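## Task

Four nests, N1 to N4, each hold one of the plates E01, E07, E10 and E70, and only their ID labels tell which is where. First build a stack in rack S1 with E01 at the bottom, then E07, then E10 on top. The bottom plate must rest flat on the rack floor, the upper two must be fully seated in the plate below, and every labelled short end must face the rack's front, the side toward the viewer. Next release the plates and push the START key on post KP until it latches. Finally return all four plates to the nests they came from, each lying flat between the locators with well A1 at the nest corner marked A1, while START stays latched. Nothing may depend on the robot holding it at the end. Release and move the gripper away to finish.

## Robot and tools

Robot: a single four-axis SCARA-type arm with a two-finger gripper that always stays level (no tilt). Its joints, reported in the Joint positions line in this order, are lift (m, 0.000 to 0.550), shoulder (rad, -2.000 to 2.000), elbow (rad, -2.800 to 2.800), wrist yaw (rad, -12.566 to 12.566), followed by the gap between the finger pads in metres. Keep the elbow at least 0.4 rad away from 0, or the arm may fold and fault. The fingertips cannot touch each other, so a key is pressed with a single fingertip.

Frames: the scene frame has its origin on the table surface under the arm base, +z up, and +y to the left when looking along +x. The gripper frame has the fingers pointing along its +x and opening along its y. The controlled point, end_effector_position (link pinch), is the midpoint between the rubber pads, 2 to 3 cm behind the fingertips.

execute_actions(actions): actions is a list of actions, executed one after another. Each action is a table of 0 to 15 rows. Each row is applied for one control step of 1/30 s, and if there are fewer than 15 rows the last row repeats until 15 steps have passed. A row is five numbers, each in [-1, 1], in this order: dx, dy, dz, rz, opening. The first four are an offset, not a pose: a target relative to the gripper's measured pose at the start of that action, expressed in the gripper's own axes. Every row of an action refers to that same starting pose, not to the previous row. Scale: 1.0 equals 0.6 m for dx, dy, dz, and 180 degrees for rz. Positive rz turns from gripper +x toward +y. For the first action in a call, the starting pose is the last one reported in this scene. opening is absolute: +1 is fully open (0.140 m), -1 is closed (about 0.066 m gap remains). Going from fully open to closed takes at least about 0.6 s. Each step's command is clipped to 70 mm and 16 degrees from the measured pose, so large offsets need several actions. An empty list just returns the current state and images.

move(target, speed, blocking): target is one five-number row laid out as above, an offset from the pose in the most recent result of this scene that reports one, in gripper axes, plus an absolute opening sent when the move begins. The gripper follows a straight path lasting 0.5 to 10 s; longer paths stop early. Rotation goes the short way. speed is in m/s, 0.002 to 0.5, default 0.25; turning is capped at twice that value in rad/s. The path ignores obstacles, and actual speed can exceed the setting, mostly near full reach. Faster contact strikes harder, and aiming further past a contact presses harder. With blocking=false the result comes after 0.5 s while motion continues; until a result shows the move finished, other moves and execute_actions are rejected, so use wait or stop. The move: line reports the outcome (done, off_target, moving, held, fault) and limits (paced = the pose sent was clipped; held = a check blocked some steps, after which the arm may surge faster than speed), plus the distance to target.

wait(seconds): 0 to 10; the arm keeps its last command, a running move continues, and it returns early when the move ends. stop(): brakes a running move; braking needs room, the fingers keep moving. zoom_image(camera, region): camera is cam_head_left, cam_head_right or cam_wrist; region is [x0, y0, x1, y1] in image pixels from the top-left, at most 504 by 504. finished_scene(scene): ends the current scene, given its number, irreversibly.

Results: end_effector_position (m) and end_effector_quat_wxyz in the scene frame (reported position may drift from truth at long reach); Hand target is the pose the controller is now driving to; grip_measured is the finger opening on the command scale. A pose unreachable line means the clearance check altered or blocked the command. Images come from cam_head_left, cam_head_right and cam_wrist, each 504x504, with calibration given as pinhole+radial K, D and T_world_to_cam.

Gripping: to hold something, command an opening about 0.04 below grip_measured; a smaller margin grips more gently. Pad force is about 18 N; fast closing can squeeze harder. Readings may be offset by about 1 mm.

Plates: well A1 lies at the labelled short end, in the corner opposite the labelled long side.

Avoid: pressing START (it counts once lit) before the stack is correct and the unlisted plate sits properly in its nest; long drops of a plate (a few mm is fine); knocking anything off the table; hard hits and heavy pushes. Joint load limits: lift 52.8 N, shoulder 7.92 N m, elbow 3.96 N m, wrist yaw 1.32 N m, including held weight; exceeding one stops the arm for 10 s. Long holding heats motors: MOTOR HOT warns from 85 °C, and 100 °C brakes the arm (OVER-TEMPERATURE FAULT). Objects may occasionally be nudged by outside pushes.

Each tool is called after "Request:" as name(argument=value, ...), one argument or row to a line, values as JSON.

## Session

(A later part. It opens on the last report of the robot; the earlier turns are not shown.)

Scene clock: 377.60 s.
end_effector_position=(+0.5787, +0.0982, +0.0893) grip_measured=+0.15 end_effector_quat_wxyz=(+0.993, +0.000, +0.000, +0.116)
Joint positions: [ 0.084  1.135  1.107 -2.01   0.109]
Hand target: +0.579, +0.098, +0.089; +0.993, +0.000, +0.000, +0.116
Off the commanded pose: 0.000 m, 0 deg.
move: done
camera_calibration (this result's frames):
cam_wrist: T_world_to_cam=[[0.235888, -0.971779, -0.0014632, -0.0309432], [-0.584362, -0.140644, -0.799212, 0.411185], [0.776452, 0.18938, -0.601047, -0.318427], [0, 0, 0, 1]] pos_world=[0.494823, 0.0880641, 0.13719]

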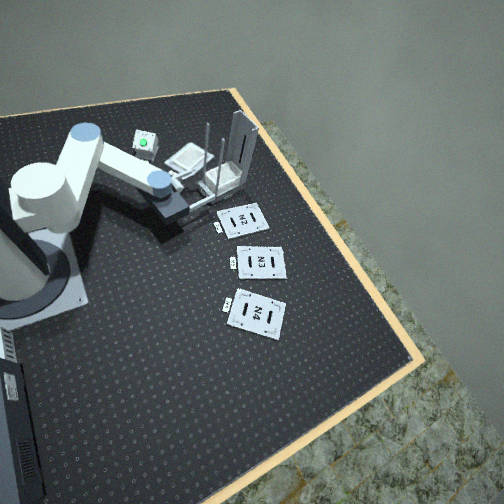

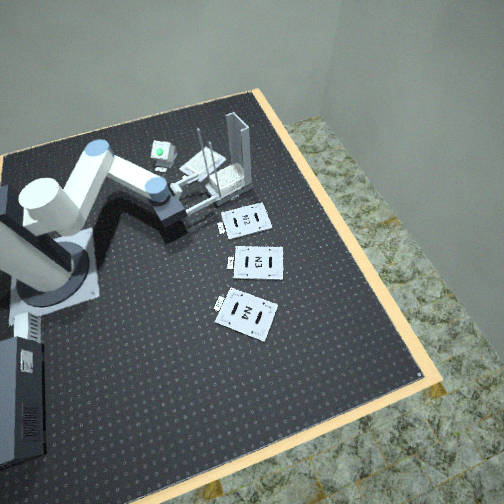

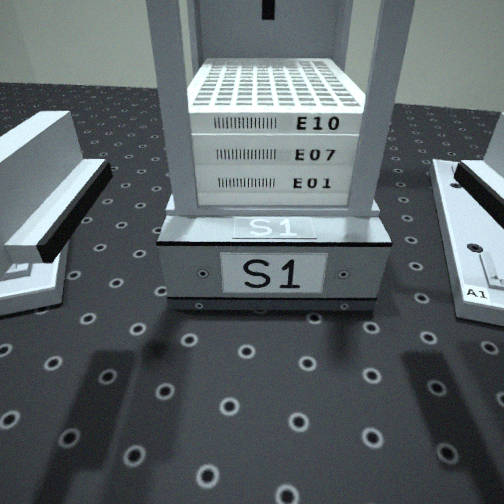

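Request:
move(
  target=[0.2, 0, 0, 0, 0.15],
  speed=0.2,
)

Request:
execute_actions(
  actions=[
    [[0,0,0,0,-0.45]],
    [[0,0,0,0,-0.6]],
  ],
)

Scene clock: 380.17 s.
end_effector_position=(+0.6956, +0.1259, +0.0893) grip_measured=+0.15 end_effector_quat_wxyz=(+0.993, +0.000, +0.000, +0.116)
Joint positions: [ 0.084  0.882  1.724 -2.373  0.109]
Hand target: +0.696, +0.126, +0.089; +0.993, +0.000, +0.000, +0.116
Off the commanded pose: 0.000 m, 0 deg.
move: done
camera_calibration (this result's frames):
cam_wrist: T_world_to_cam=[[0.236097, -0.971728, -0.0014632, -0.0317122], [-0.584332, -0.140769, -0.799212, 0.48334], [0.776411, 0.189547, -0.601047, -0.414362], [0, 0, 0, 1]] pos_world=[0.611634, 0.115765, 0.137193]

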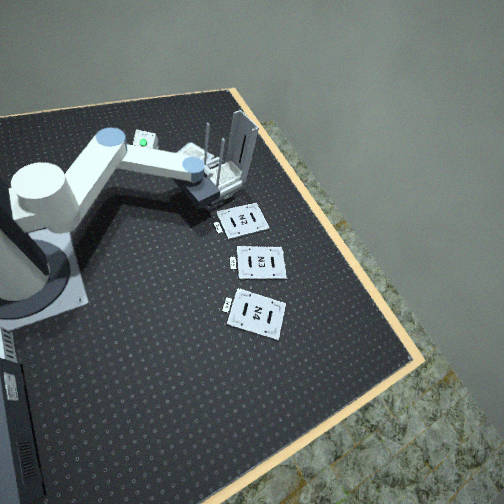

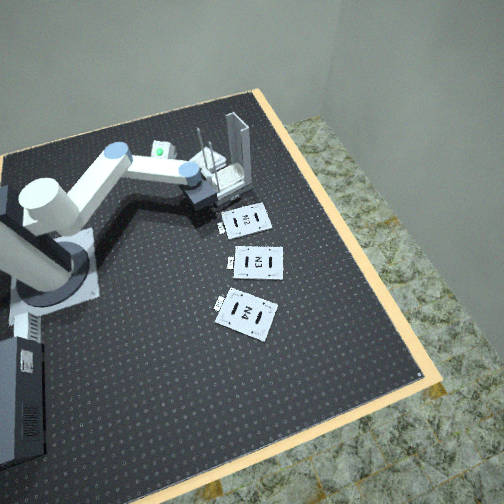

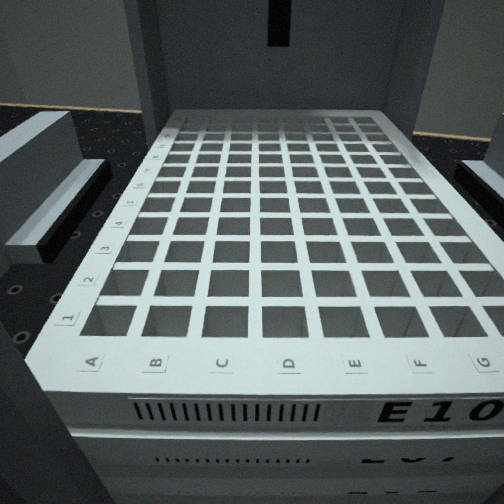

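Scene clock: 381.17 s.
end_effector_position=(+0.6956, +0.1259, +0.0893) grip_measured=-0.56 end_effector_quat_wxyz=(+0.993, +0.000, +0.000, +0.116)
Joint positions: [ 0.084  0.882  1.724 -2.373  0.082]
Hand target: +0.696, +0.126, +0.089; +0.993, +0.000, +0.000, +0.116
Off the commanded pose: 0.000 m, 0 deg.
camera_calibration (this result's frames):
cam_wrist: T_world_to_cam=[[0.236277, -0.971685, -0.0014632, -0.0318137], [-0.584306, -0.140878, -0.799212, 0.483362], [0.776376, 0.18969, -0.601047, -0.414341], [0, 0, 0, 1]] pos_world=[0.611632, 0.115778, 0.137223]

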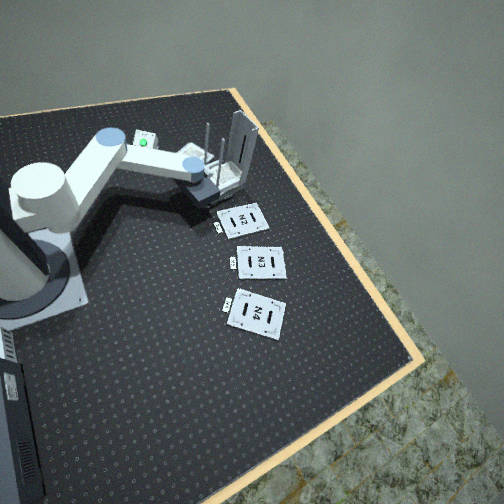

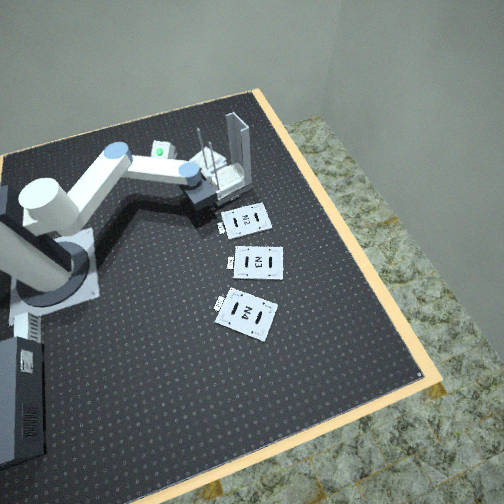

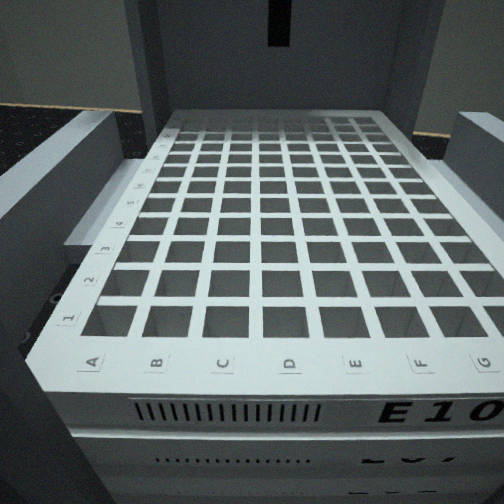

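Request:
move(
  target=[0, 0, 0.3928, 0, -0.6],
  speed=0.3,
)

Request:
move(
  target=[-0.05593, -0.27143, 0, -0.0935, -0.6],
  speed=0.3,
)

Scene clock: 385.27 s.
end_effector_position=(+0.6956, +0.1260, +0.3251) grip_measured=-0.56 end_effector_quat_wxyz=(+0.993, +0.000, +0.000, +0.116)
Joint positions: [ 0.32   0.882  1.724 -2.373  0.082]
Hand target: +0.696, +0.126, +0.325; +0.993, +0.000, +0.000, +0.116
Off the commanded pose: 0.000 m, 0 deg.
move: done
camera_calibration (this result's frames):
cam_wrist: T_world_to_cam=[[0.236361, -0.971664, -0.0014632, -0.0315079], [-0.584294, -0.140928, -0.799212, 0.67176], [0.77636, 0.189757, -0.601047, -0.272662], [0, 0, 0, 1]] pos_world=[0.611636, 0.115794, 0.37295]

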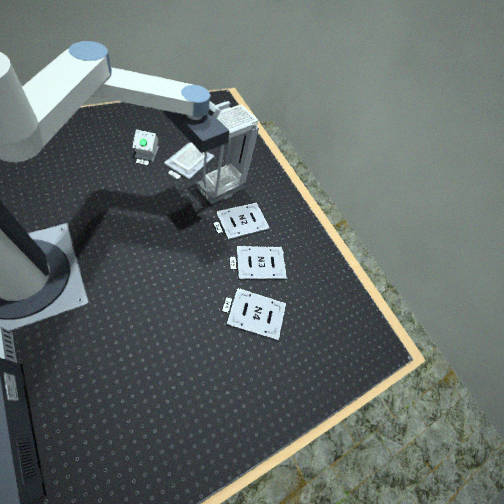

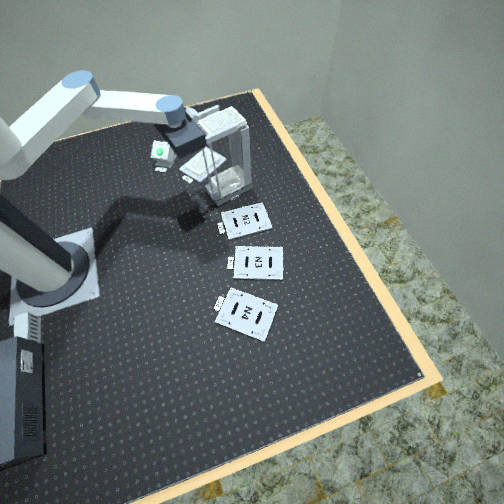

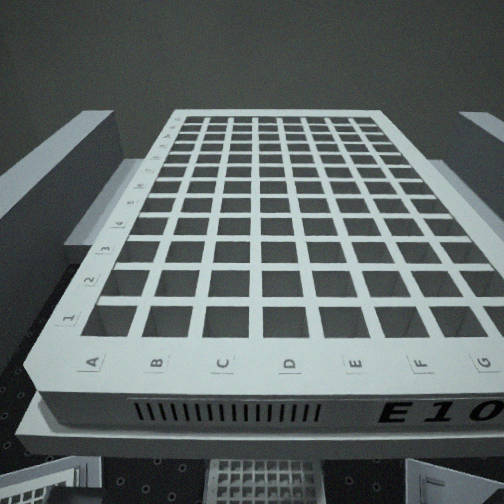

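Scene clock: 386.23 s.
end_effector_position=(+0.7006, -0.0404, +0.3251) grip_measured=-0.56 end_effector_quat_wxyz=(+1.000, +0.000, +0.000, -0.030)
Joint positions: [ 0.32   0.582  1.674 -2.317  0.082]
Hand target: +0.701, -0.040, +0.325; +1.000, +0.000, +0.000, -0.030
Off the commanded pose: 0.000 m, 0 deg.
move: done
camera_calibration (this result's frames):
cam_wrist: T_world_to_cam=[[-0.0554907, -0.998458, -0.0014632, 0.00907053], [-0.600057, 0.0345202, -0.799212, 0.669367], [0.79803, -0.0434709, -0.601047, -0.26958], [0, 0, 0, 1]] pos_world=[0.617294, -0.025769, 0.37295]

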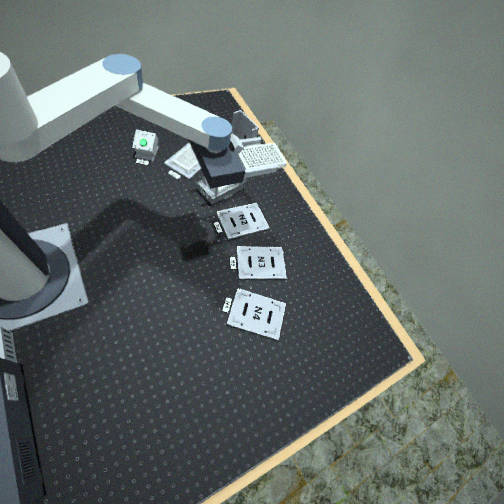

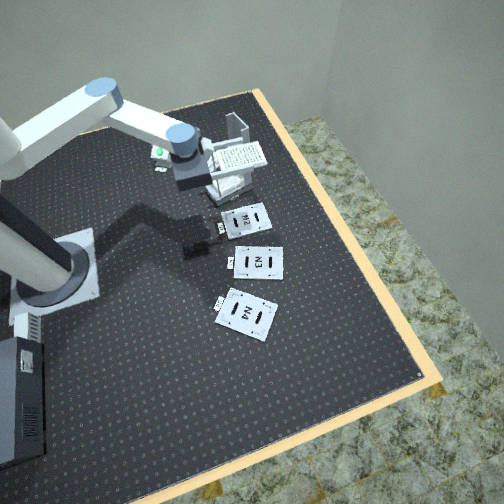

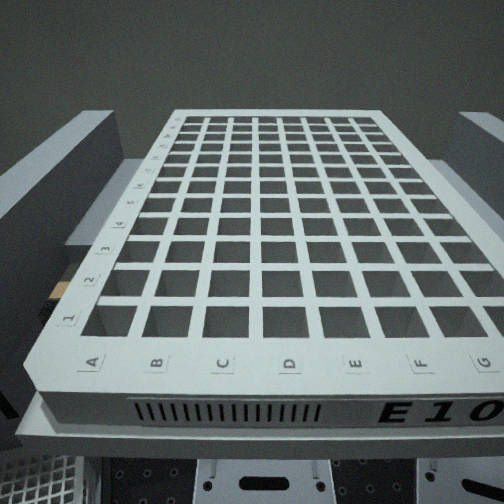

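Request:
move(
  target=[0, 0, -0.4752, 0, -0.6],
  speed=0.35,
)

Request:
move(
  target=[0, 0, -0.0097, 0, -0.6],
  speed=0.015,
)

Scene clock: 390.37 s.
end_effector_position=(+0.7005, -0.0404, +0.0399) grip_measured=-0.56 end_effector_quat_wxyz=(+1.000, +0.000, +0.000, -0.030)
Joint positions: [ 0.035  0.582  1.674 -2.317  0.082]
Hand target: +0.701, -0.040, +0.040; +1.000, +0.000, +0.000, -0.030
Off the commanded pose: 0.000 m, 0 deg.
move: done
camera_calibration (this result's frames):
cam_wrist: T_world_to_cam=[[-0.0555187, -0.998457, -0.0014632, 0.00867155], [-0.600056, 0.034537, -0.799212, 0.441433], [0.798029, -0.0434932, -0.601047, -0.440986], [0, 0, 0, 1]] pos_world=[0.617285, -0.0257675, 0.0877577]

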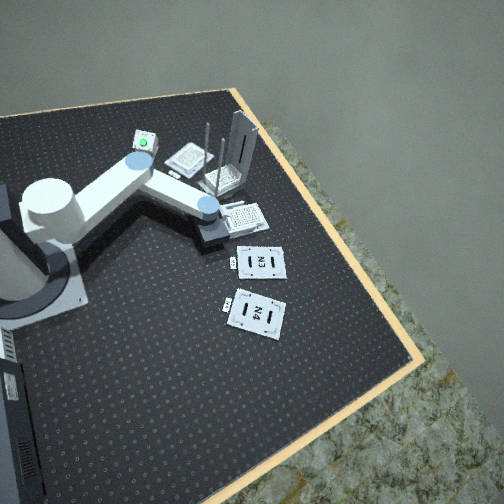

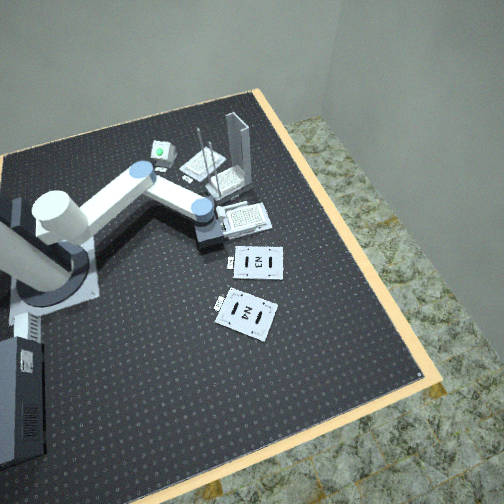

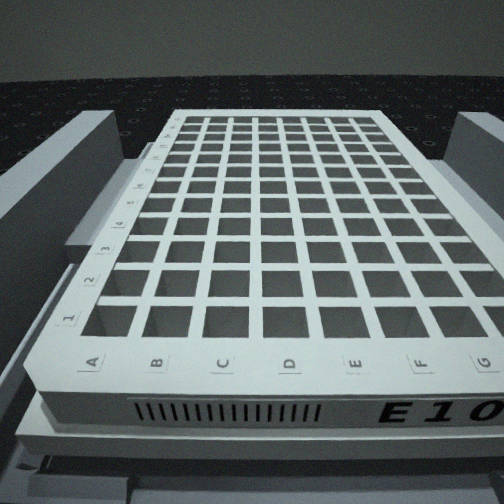

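Scene clock: 391.07 s.
end_effector_position=(+0.7005, -0.0404, +0.0340) grip_measured=-0.56 end_effector_quat_wxyz=(+1.000, +0.000, +0.000, -0.030)
Joint positions: [ 0.029  0.582  1.674 -2.317  0.082]
Hand target: +0.701, -0.040, +0.034; +1.000, +0.000, +0.000, -0.030
Off the commanded pose: 0.000 m, 0 deg.
move: done
camera_calibration (this result's frames):
cam_wrist: T_world_to_cam=[[-0.0555186, -0.998457, -0.0014632, 0.00866298], [-0.600056, 0.034537, -0.799212, 0.436767], [0.798029, -0.0434932, -0.601047, -0.444495], [0, 0, 0, 1]] pos_world=[0.617285, -0.0257675, 0.0819196]

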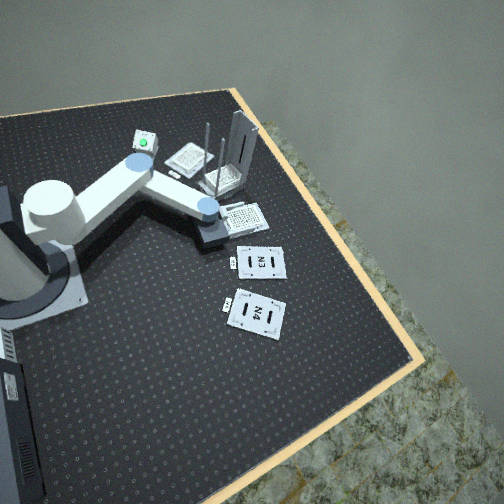

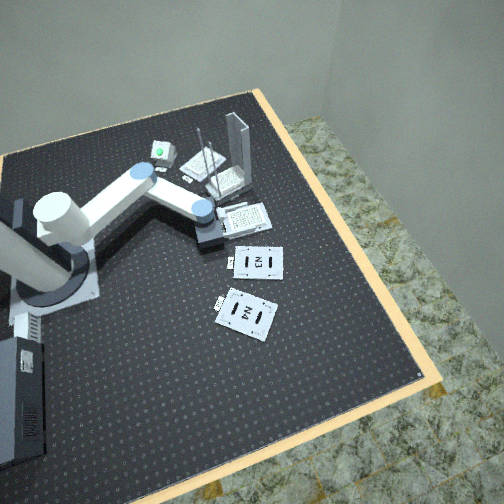

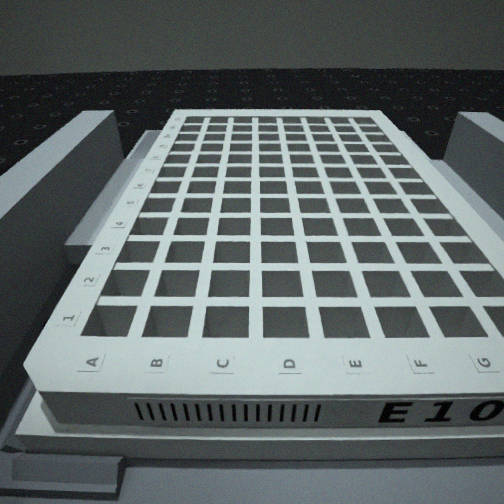

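Request:
execute_actions(
  actions=[
    [[0,0,0,0,0.15]],
  ],
)

Request:
move(
  target=[-0.1762, 0, 0.0705, 0, 0.15],
  speed=0.25,
)

Request:
move(
  target=[-0.02235, 0.22363, 0, 0.09346, 0.15],
  speed=0.25,
)

Scene clock: 395.67 s.
end_effector_position=(+0.7005, -0.0404, +0.0340) grip_measured=+0.15 end_effector_quat_wxyz=(+1.000, +0.000, +0.000, -0.030)
Joint positions: [ 0.029  0.582  1.674 -2.317  0.109]
Hand target: +0.701, -0.040, +0.034; +1.000, +0.000, +0.000, -0.030
Off the commanded pose: 0.000 m, 0 deg.
camera_calibration (this result's frames):
cam_wrist: T_world_to_cam=[[-0.0555129, -0.998457, -0.0014632, 0.00865987], [-0.600056, 0.0345335, -0.799212, 0.436767], [0.79803, -0.0434886, -0.601047, -0.444495], [0, 0, 0, 1]] pos_world=[0.617286, -0.0257671, 0.0819196]

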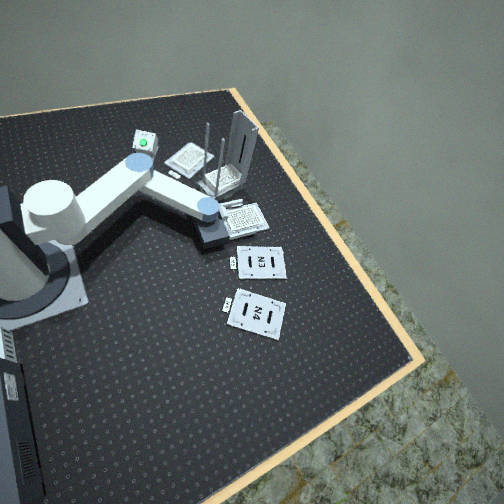

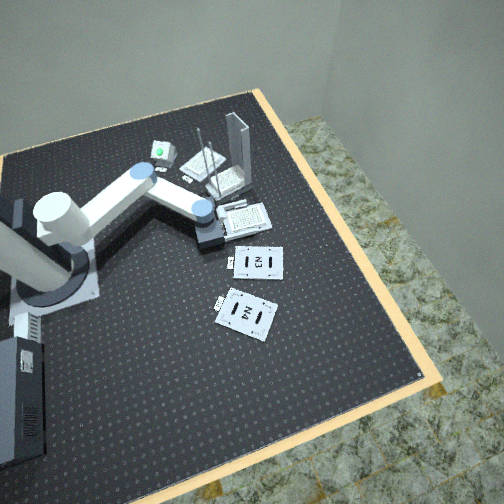

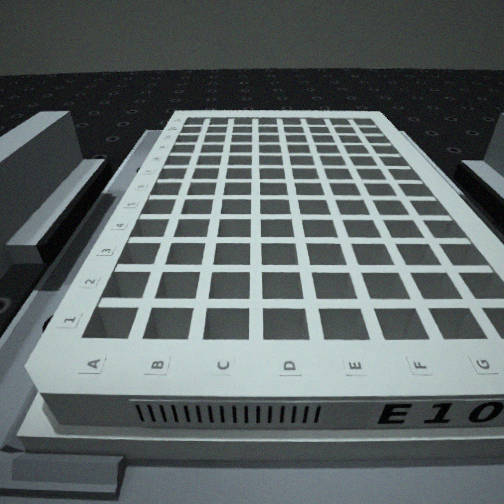

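Scene clock: 396.50 s.
end_effector_position=(+0.5949, -0.0340, +0.0764) grip_measured=+0.15 end_effector_quat_wxyz=(+1.000, +0.000, +0.000, -0.031)
Joint positions: [ 0.071  0.793  1.134 -1.989  0.109]
Hand target: +0.595, -0.034, +0.076; +1.000, +0.000, +0.000, -0.030
Off the commanded pose: 0.000 m, 0 deg.
move: done
camera_calibration (this result's frames):
cam_wrist: T_world_to_cam=[[-0.0558479, -0.998438, -0.0014632, 0.00942876], [-0.600044, 0.0347349, -0.799212, 0.407031], [0.798015, -0.0437564, -0.601047, -0.334482], [0, 0, 0, 1]] pos_world=[0.511685, -0.0193599, 0.124279]

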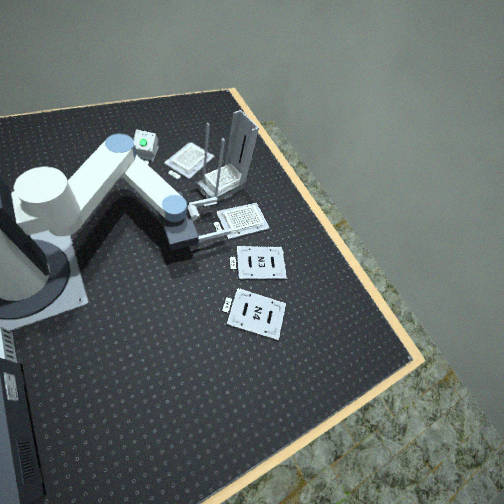

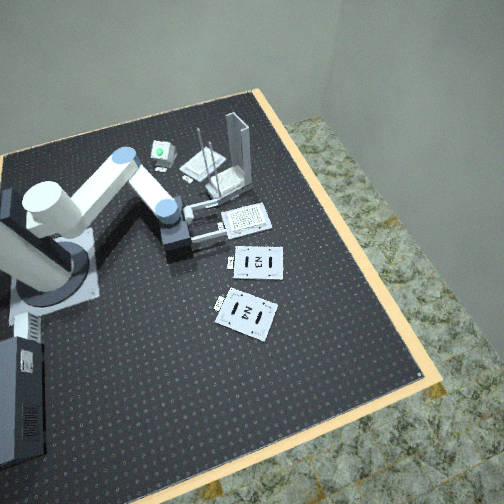

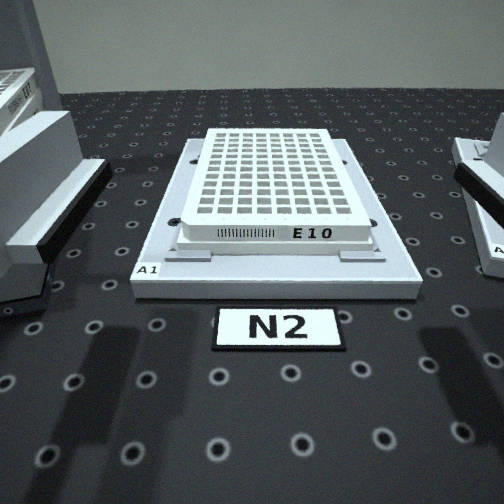

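Scene clock: 397.47 s.
end_effector_position=(+0.5897, +0.1009, +0.0764) grip_measured=+0.15 end_effector_quat_wxyz=(+0.993, +0.000, +0.000, +0.116)
Joint positions: [ 0.071  1.115  1.16  -2.042  0.109]
Hand target: +0.590, +0.101, +0.076; +0.993, +0.000, +0.000, +0.116
Off the commanded pose: 0.000 m, 0 deg.
move: done
camera_calibration (this result's frames):
cam_wrist: T_world_to_cam=[[0.236156, -0.971714, -0.0014632, -0.0311044], [-0.584323, -0.140805, -0.799212, 0.407656], [0.7764, 0.189594, -0.601047, -0.335214], [0, 0, 0, 1]] pos_world=[0.505808, 0.09073, 0.124278]

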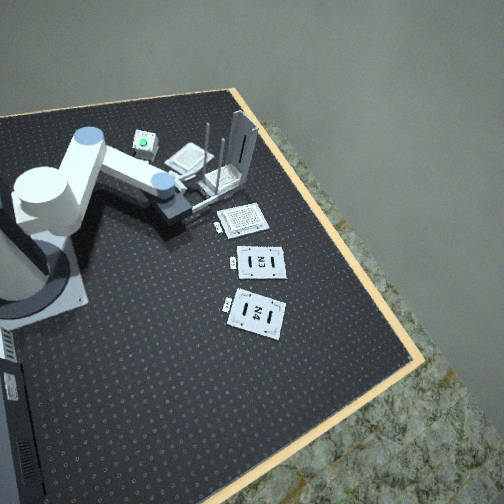

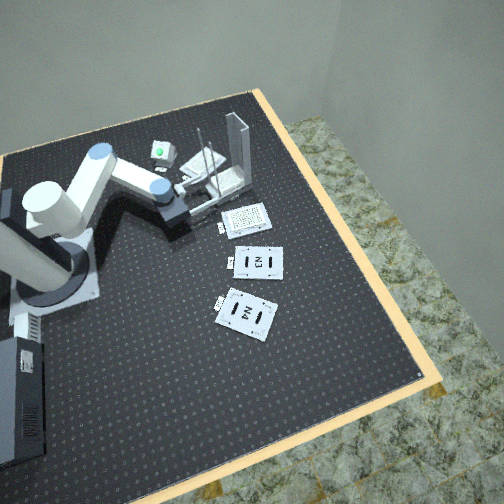

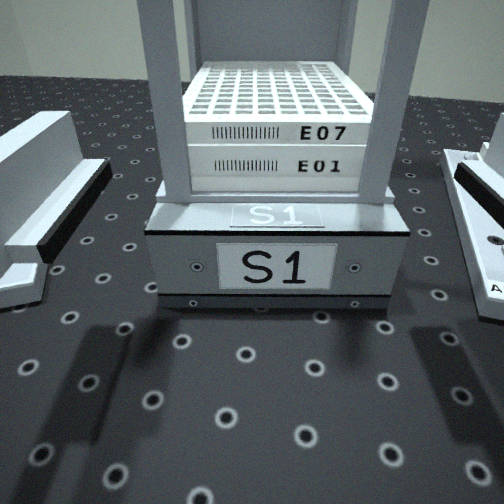

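Request:
move(
  target=[0.1803, 0, 0, 0, 0.15],
  speed=0.2,
)

Request:
execute_actions(
  actions=[
    [[0,0,0,0,-0.45]],
    [[0,0,0,0,-0.6]],
  ],
)

Request:
move(
  target=[0, 0, 0.4143, 0, -0.6],
  speed=0.3,
)

Scene clock: 401.53 s.
end_effector_position=(+0.6950, +0.1259, +0.0764) grip_measured=+0.15 end_effector_quat_wxyz=(+0.993, +0.000, +0.000, +0.116)
Joint positions: [ 0.071  0.883  1.721 -2.371  0.109]
Hand target: +0.695, +0.126, +0.076; +0.993, +0.000, +0.000, +0.116
Off the commanded pose: 0.000 m, 0 deg.
move: done
camera_calibration (this result's frames):
cam_wrist: T_world_to_cam=[[0.236364, -0.971663, -0.0014632, -0.0318138], [-0.584293, -0.14093, -0.799212, 0.472704], [0.776359, 0.18976, -0.601047, -0.421701], [0, 0, 0, 1]] pos_world=[0.611108, 0.115728, 0.124282]

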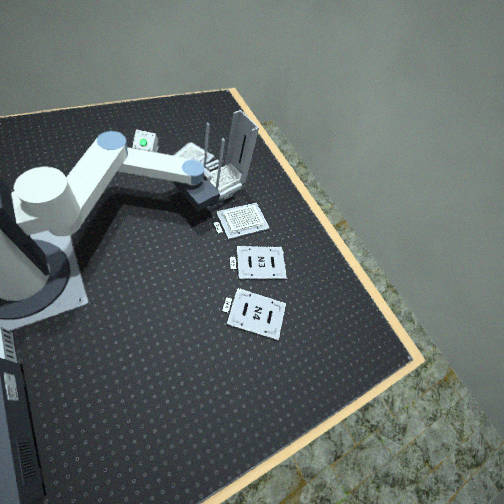

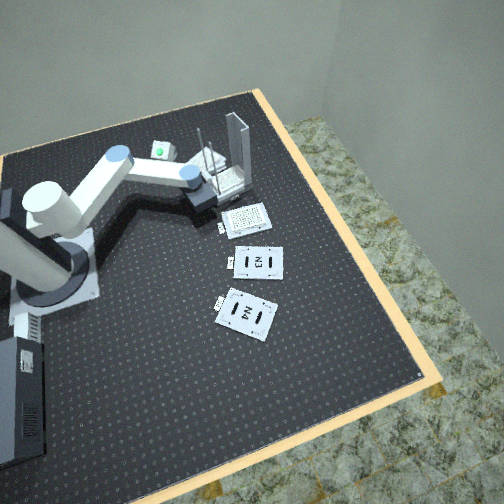

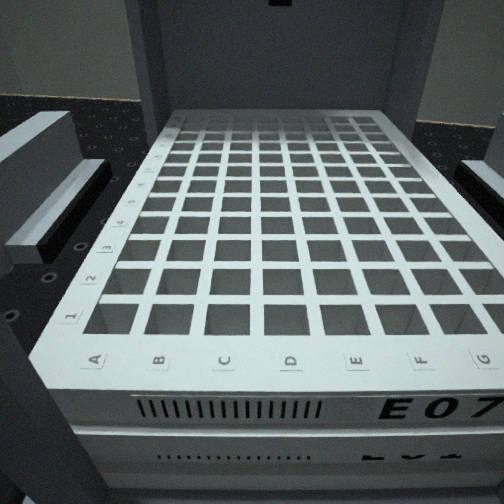

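Scene clock: 402.53 s.
end_effector_position=(+0.6950, +0.1259, +0.0764) grip_measured=-0.56 end_effector_quat_wxyz=(+0.993, +0.000, +0.000, +0.116)
Joint positions: [ 0.071  0.883  1.721 -2.371  0.082]
Hand target: +0.695, +0.126, +0.076; +0.993, +0.000, +0.000, +0.116
Off the commanded pose: 0.000 m, 0 deg.
camera_calibration (this result's frames):
cam_wrist: T_world_to_cam=[[0.2363, -0.971679, -0.0014632, -0.0317857], [-0.584303, -0.140891, -0.799212, 0.472705], [0.776372, 0.189709, -0.601047, -0.421702], [0, 0, 0, 1]] pos_world=[0.611111, 0.115715, 0.124282]

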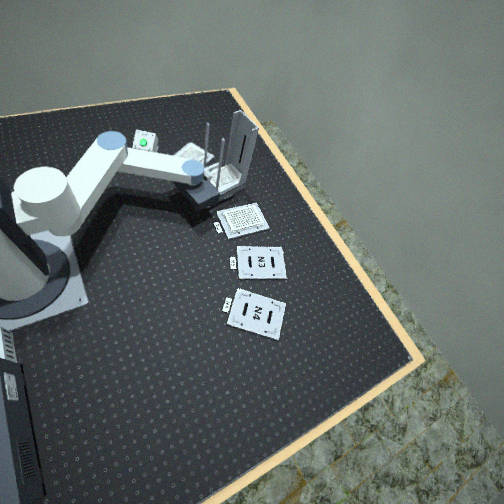

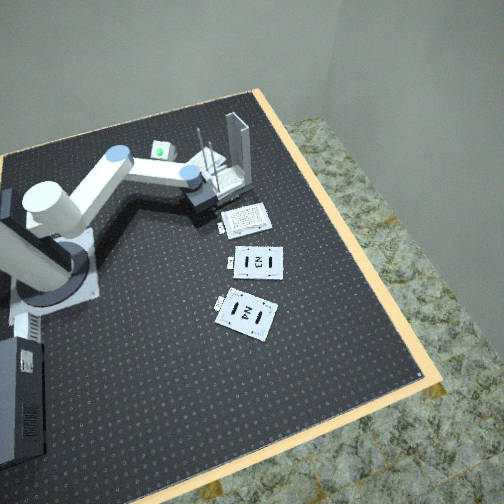

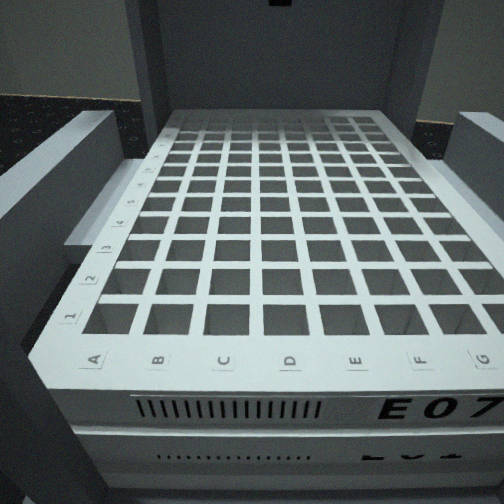

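Scene clock: 403.83 s.
end_effector_position=(+0.6950, +0.1259, +0.3250) grip_measured=-0.56 end_effector_quat_wxyz=(+0.993, +0.000, +0.000, +0.116)
Joint positions: [ 0.32   0.883  1.721 -2.371  0.082]
Hand target: +0.695, +0.126, +0.325; +0.993, +0.000, +0.000, +0.116
Off the commanded pose: 0.000 m, 0 deg.
move: done
camera_calibration (this result's frames):
cam_wrist: T_world_to_cam=[[0.236353, -0.971666, -0.0014632, -0.0314433], [-0.584295, -0.140923, -0.799212, 0.671414], [0.776361, 0.189751, -0.601047, -0.272271], [0, 0, 0, 1]] pos_world=[0.611116, 0.115729, 0.372909]

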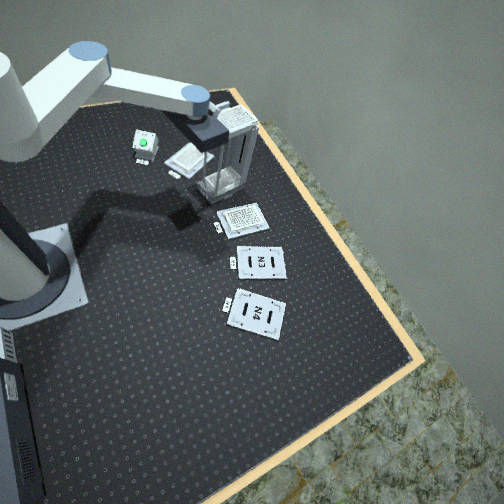

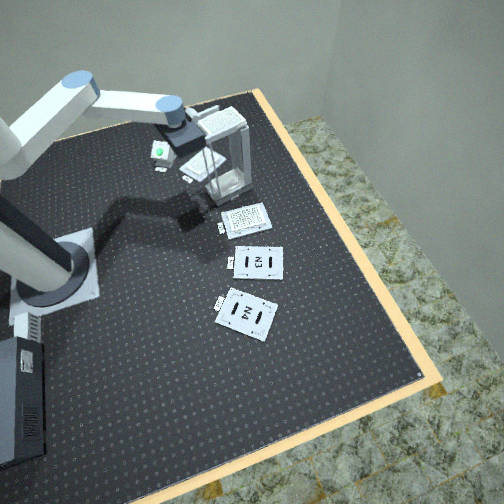

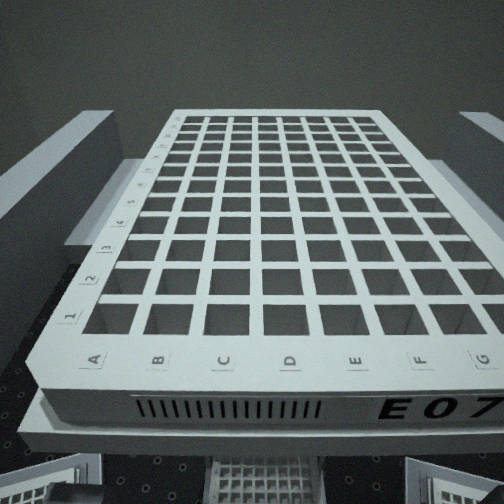

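Request:
move(
  target=[-0.36792, -0.76596, 0, -0.30599, -0.6],
  speed=0.4,
)

Scene clock: 410.77 s.
end_effector_position=(+0.5866, -0.3722, +0.3250) grip_measured=-0.56 end_effector_quat_wxyz=(+0.934, +0.000, +0.000, -0.356)
Joint positions: [ 0.32  -0.147  1.844 -2.425  0.082]
Hand target: +0.587, -0.372, +0.325; +0.934, +0.000, +0.000, -0.356
Off the commanded pose: 0.000 m, 0 deg.
move: done
camera_calibration (this result's frames):
cam_wrist: T_world_to_cam=[[-0.661375, -0.750054, -0.0014632, 0.119276], [-0.450045, 0.398396, -0.799212, 0.659874], [0.600035, -0.527921, -0.601047, -0.257296], [0, 0, 0, 1]] pos_world=[0.530246, -0.30926, 0.372907]

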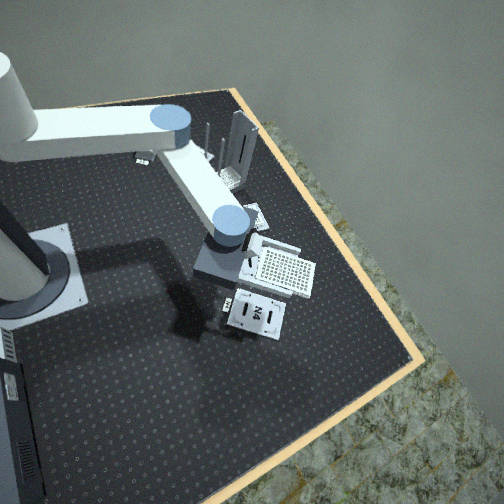

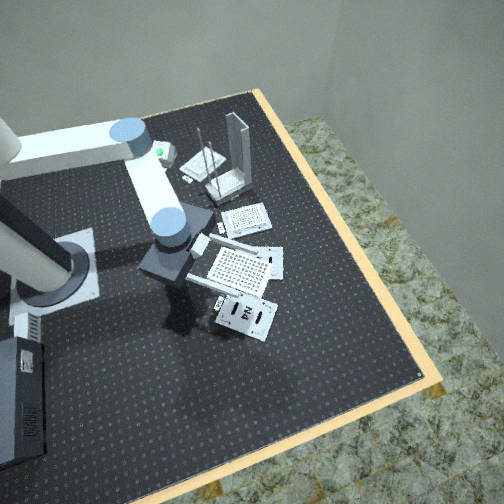

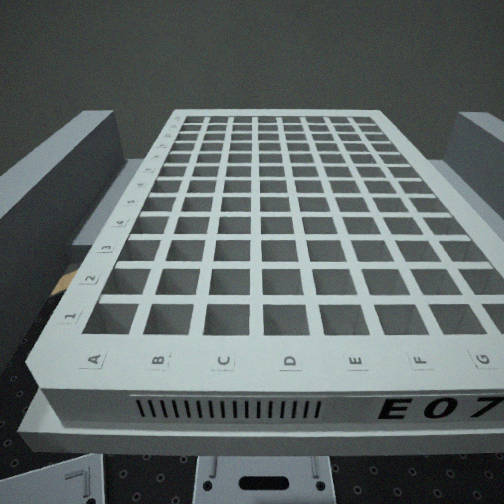

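Request:
move(
  target=[-0.00045, -0.0005, -0.475, 0, -0.6],
  speed=0.35,
)

Request:
move(
  target=[0, 0, -0.0095, 0, -0.6],
  speed=0.015,
)

Request:
execute_actions(
  actions=[
    [[0,0,0,0,0.15]],
  ],
)

Scene clock: 422.07 s.
end_effector_position=(+0.5862, -0.3723, +0.0399) grip_measured=-0.56 end_effector_quat_wxyz=(+0.934, +0.000, +0.000, -0.356)
Joint positions: [ 0.035 -0.147  1.842 -2.423  0.082]
Hand target: +0.586, -0.372, +0.040; +0.934, +0.000, +0.000, -0.356
Off the commanded pose: 0.000 m, 0 deg.
move: done
camera_calibration (this result's frames):
cam_wrist: T_world_to_cam=[[-0.661512, -0.749933, -0.0014632, 0.118664], [-0.449972, 0.398478, -0.799212, 0.431884], [0.599939, -0.52803, -0.601047, -0.428427], [0, 0, 0, 1]] pos_world=[0.529864, -0.309328, 0.0878356]

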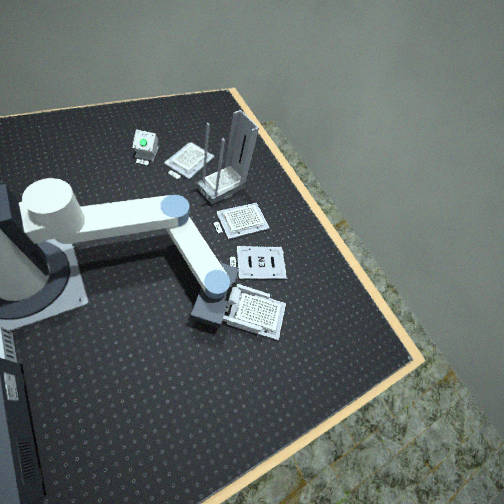

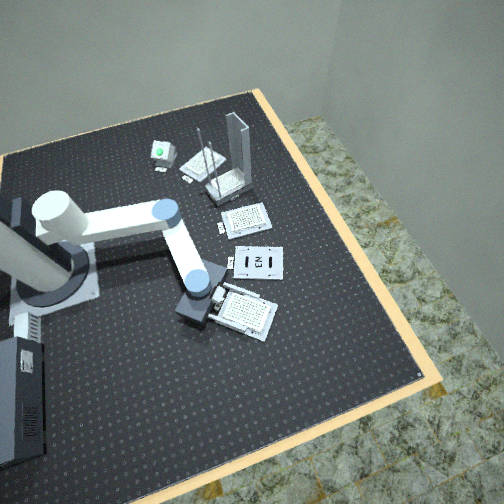

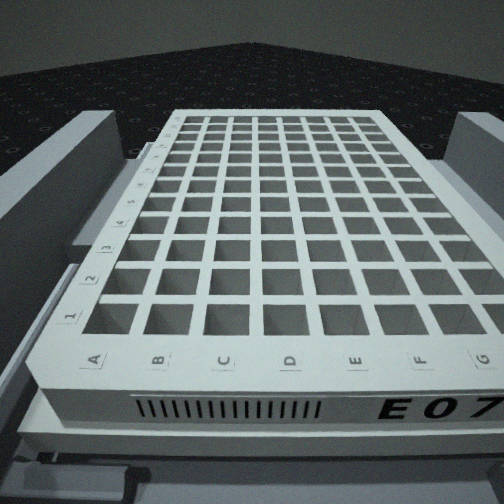

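Scene clock: 422.77 s.
end_effector_position=(+0.5862, -0.3723, +0.0342) grip_measured=-0.56 end_effector_quat_wxyz=(+0.934, +0.000, +0.000, -0.356)
Joint positions: [ 0.029 -0.147  1.842 -2.423  0.082]
Hand target: +0.586, -0.372, +0.034; +0.934, +0.000, +0.000, -0.356
Off the commanded pose: 0.000 m, 0 deg.
move: done
camera_calibration (this result's frames):
cam_wrist: T_world_to_cam=[[-0.661511, -0.749934, -0.0014632, 0.118655], [-0.449973, 0.398477, -0.799212, 0.427315], [0.599939, -0.528029, -0.601047, -0.431863], [0, 0, 0, 1]] pos_world=[0.529864, -0.309328, 0.0821189]

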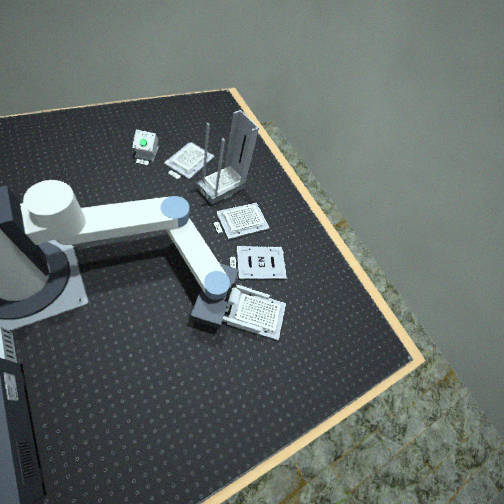

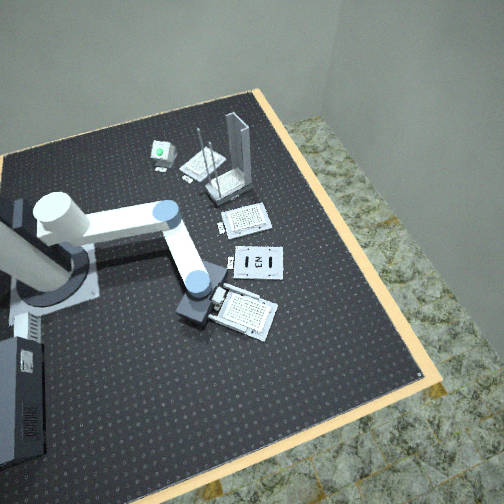

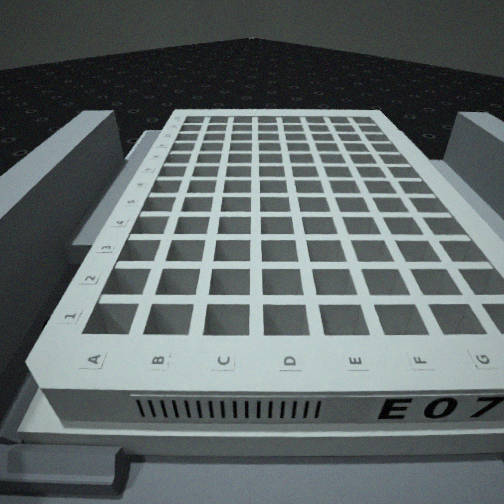

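Scene clock: 423.27 s.
end_effector_position=(+0.5862, -0.3723, +0.0342) grip_measured=+0.15 end_effector_quat_wxyz=(+0.934, +0.000, +0.000, -0.356)
Joint positions: [ 0.029 -0.147  1.842 -2.423  0.109]
Hand target: +0.586, -0.372, +0.034; +0.934, +0.000, +0.000, -0.356
Off the commanded pose: 0.000 m, 0 deg.
camera_calibration (this result's frames):
cam_wrist: T_world_to_cam=[[-0.661514, -0.749931, -0.0014632, 0.118657], [-0.449971, 0.398479, -0.799212, 0.427315], [0.599937, -0.528032, -0.601047, -0.431863], [0, 0, 0, 1]] pos_world=[0.529864, -0.309328, 0.0821189]

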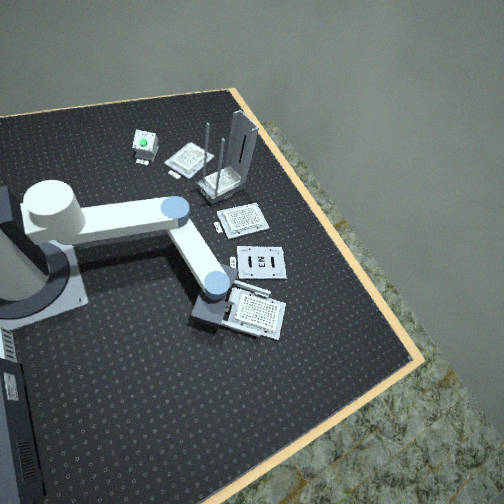

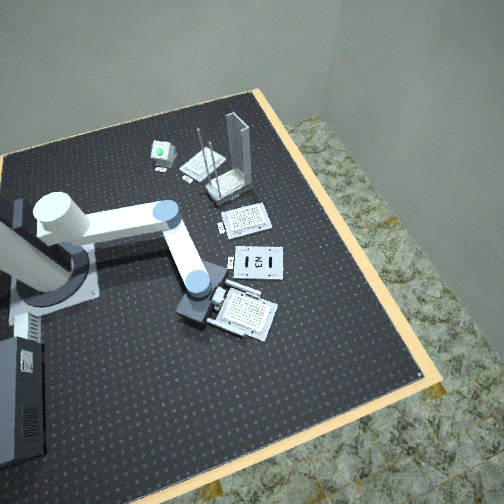

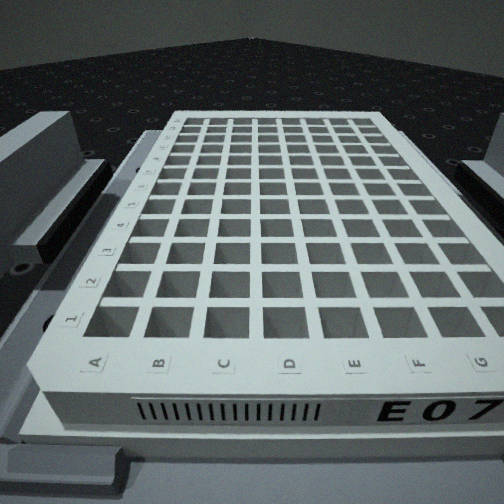

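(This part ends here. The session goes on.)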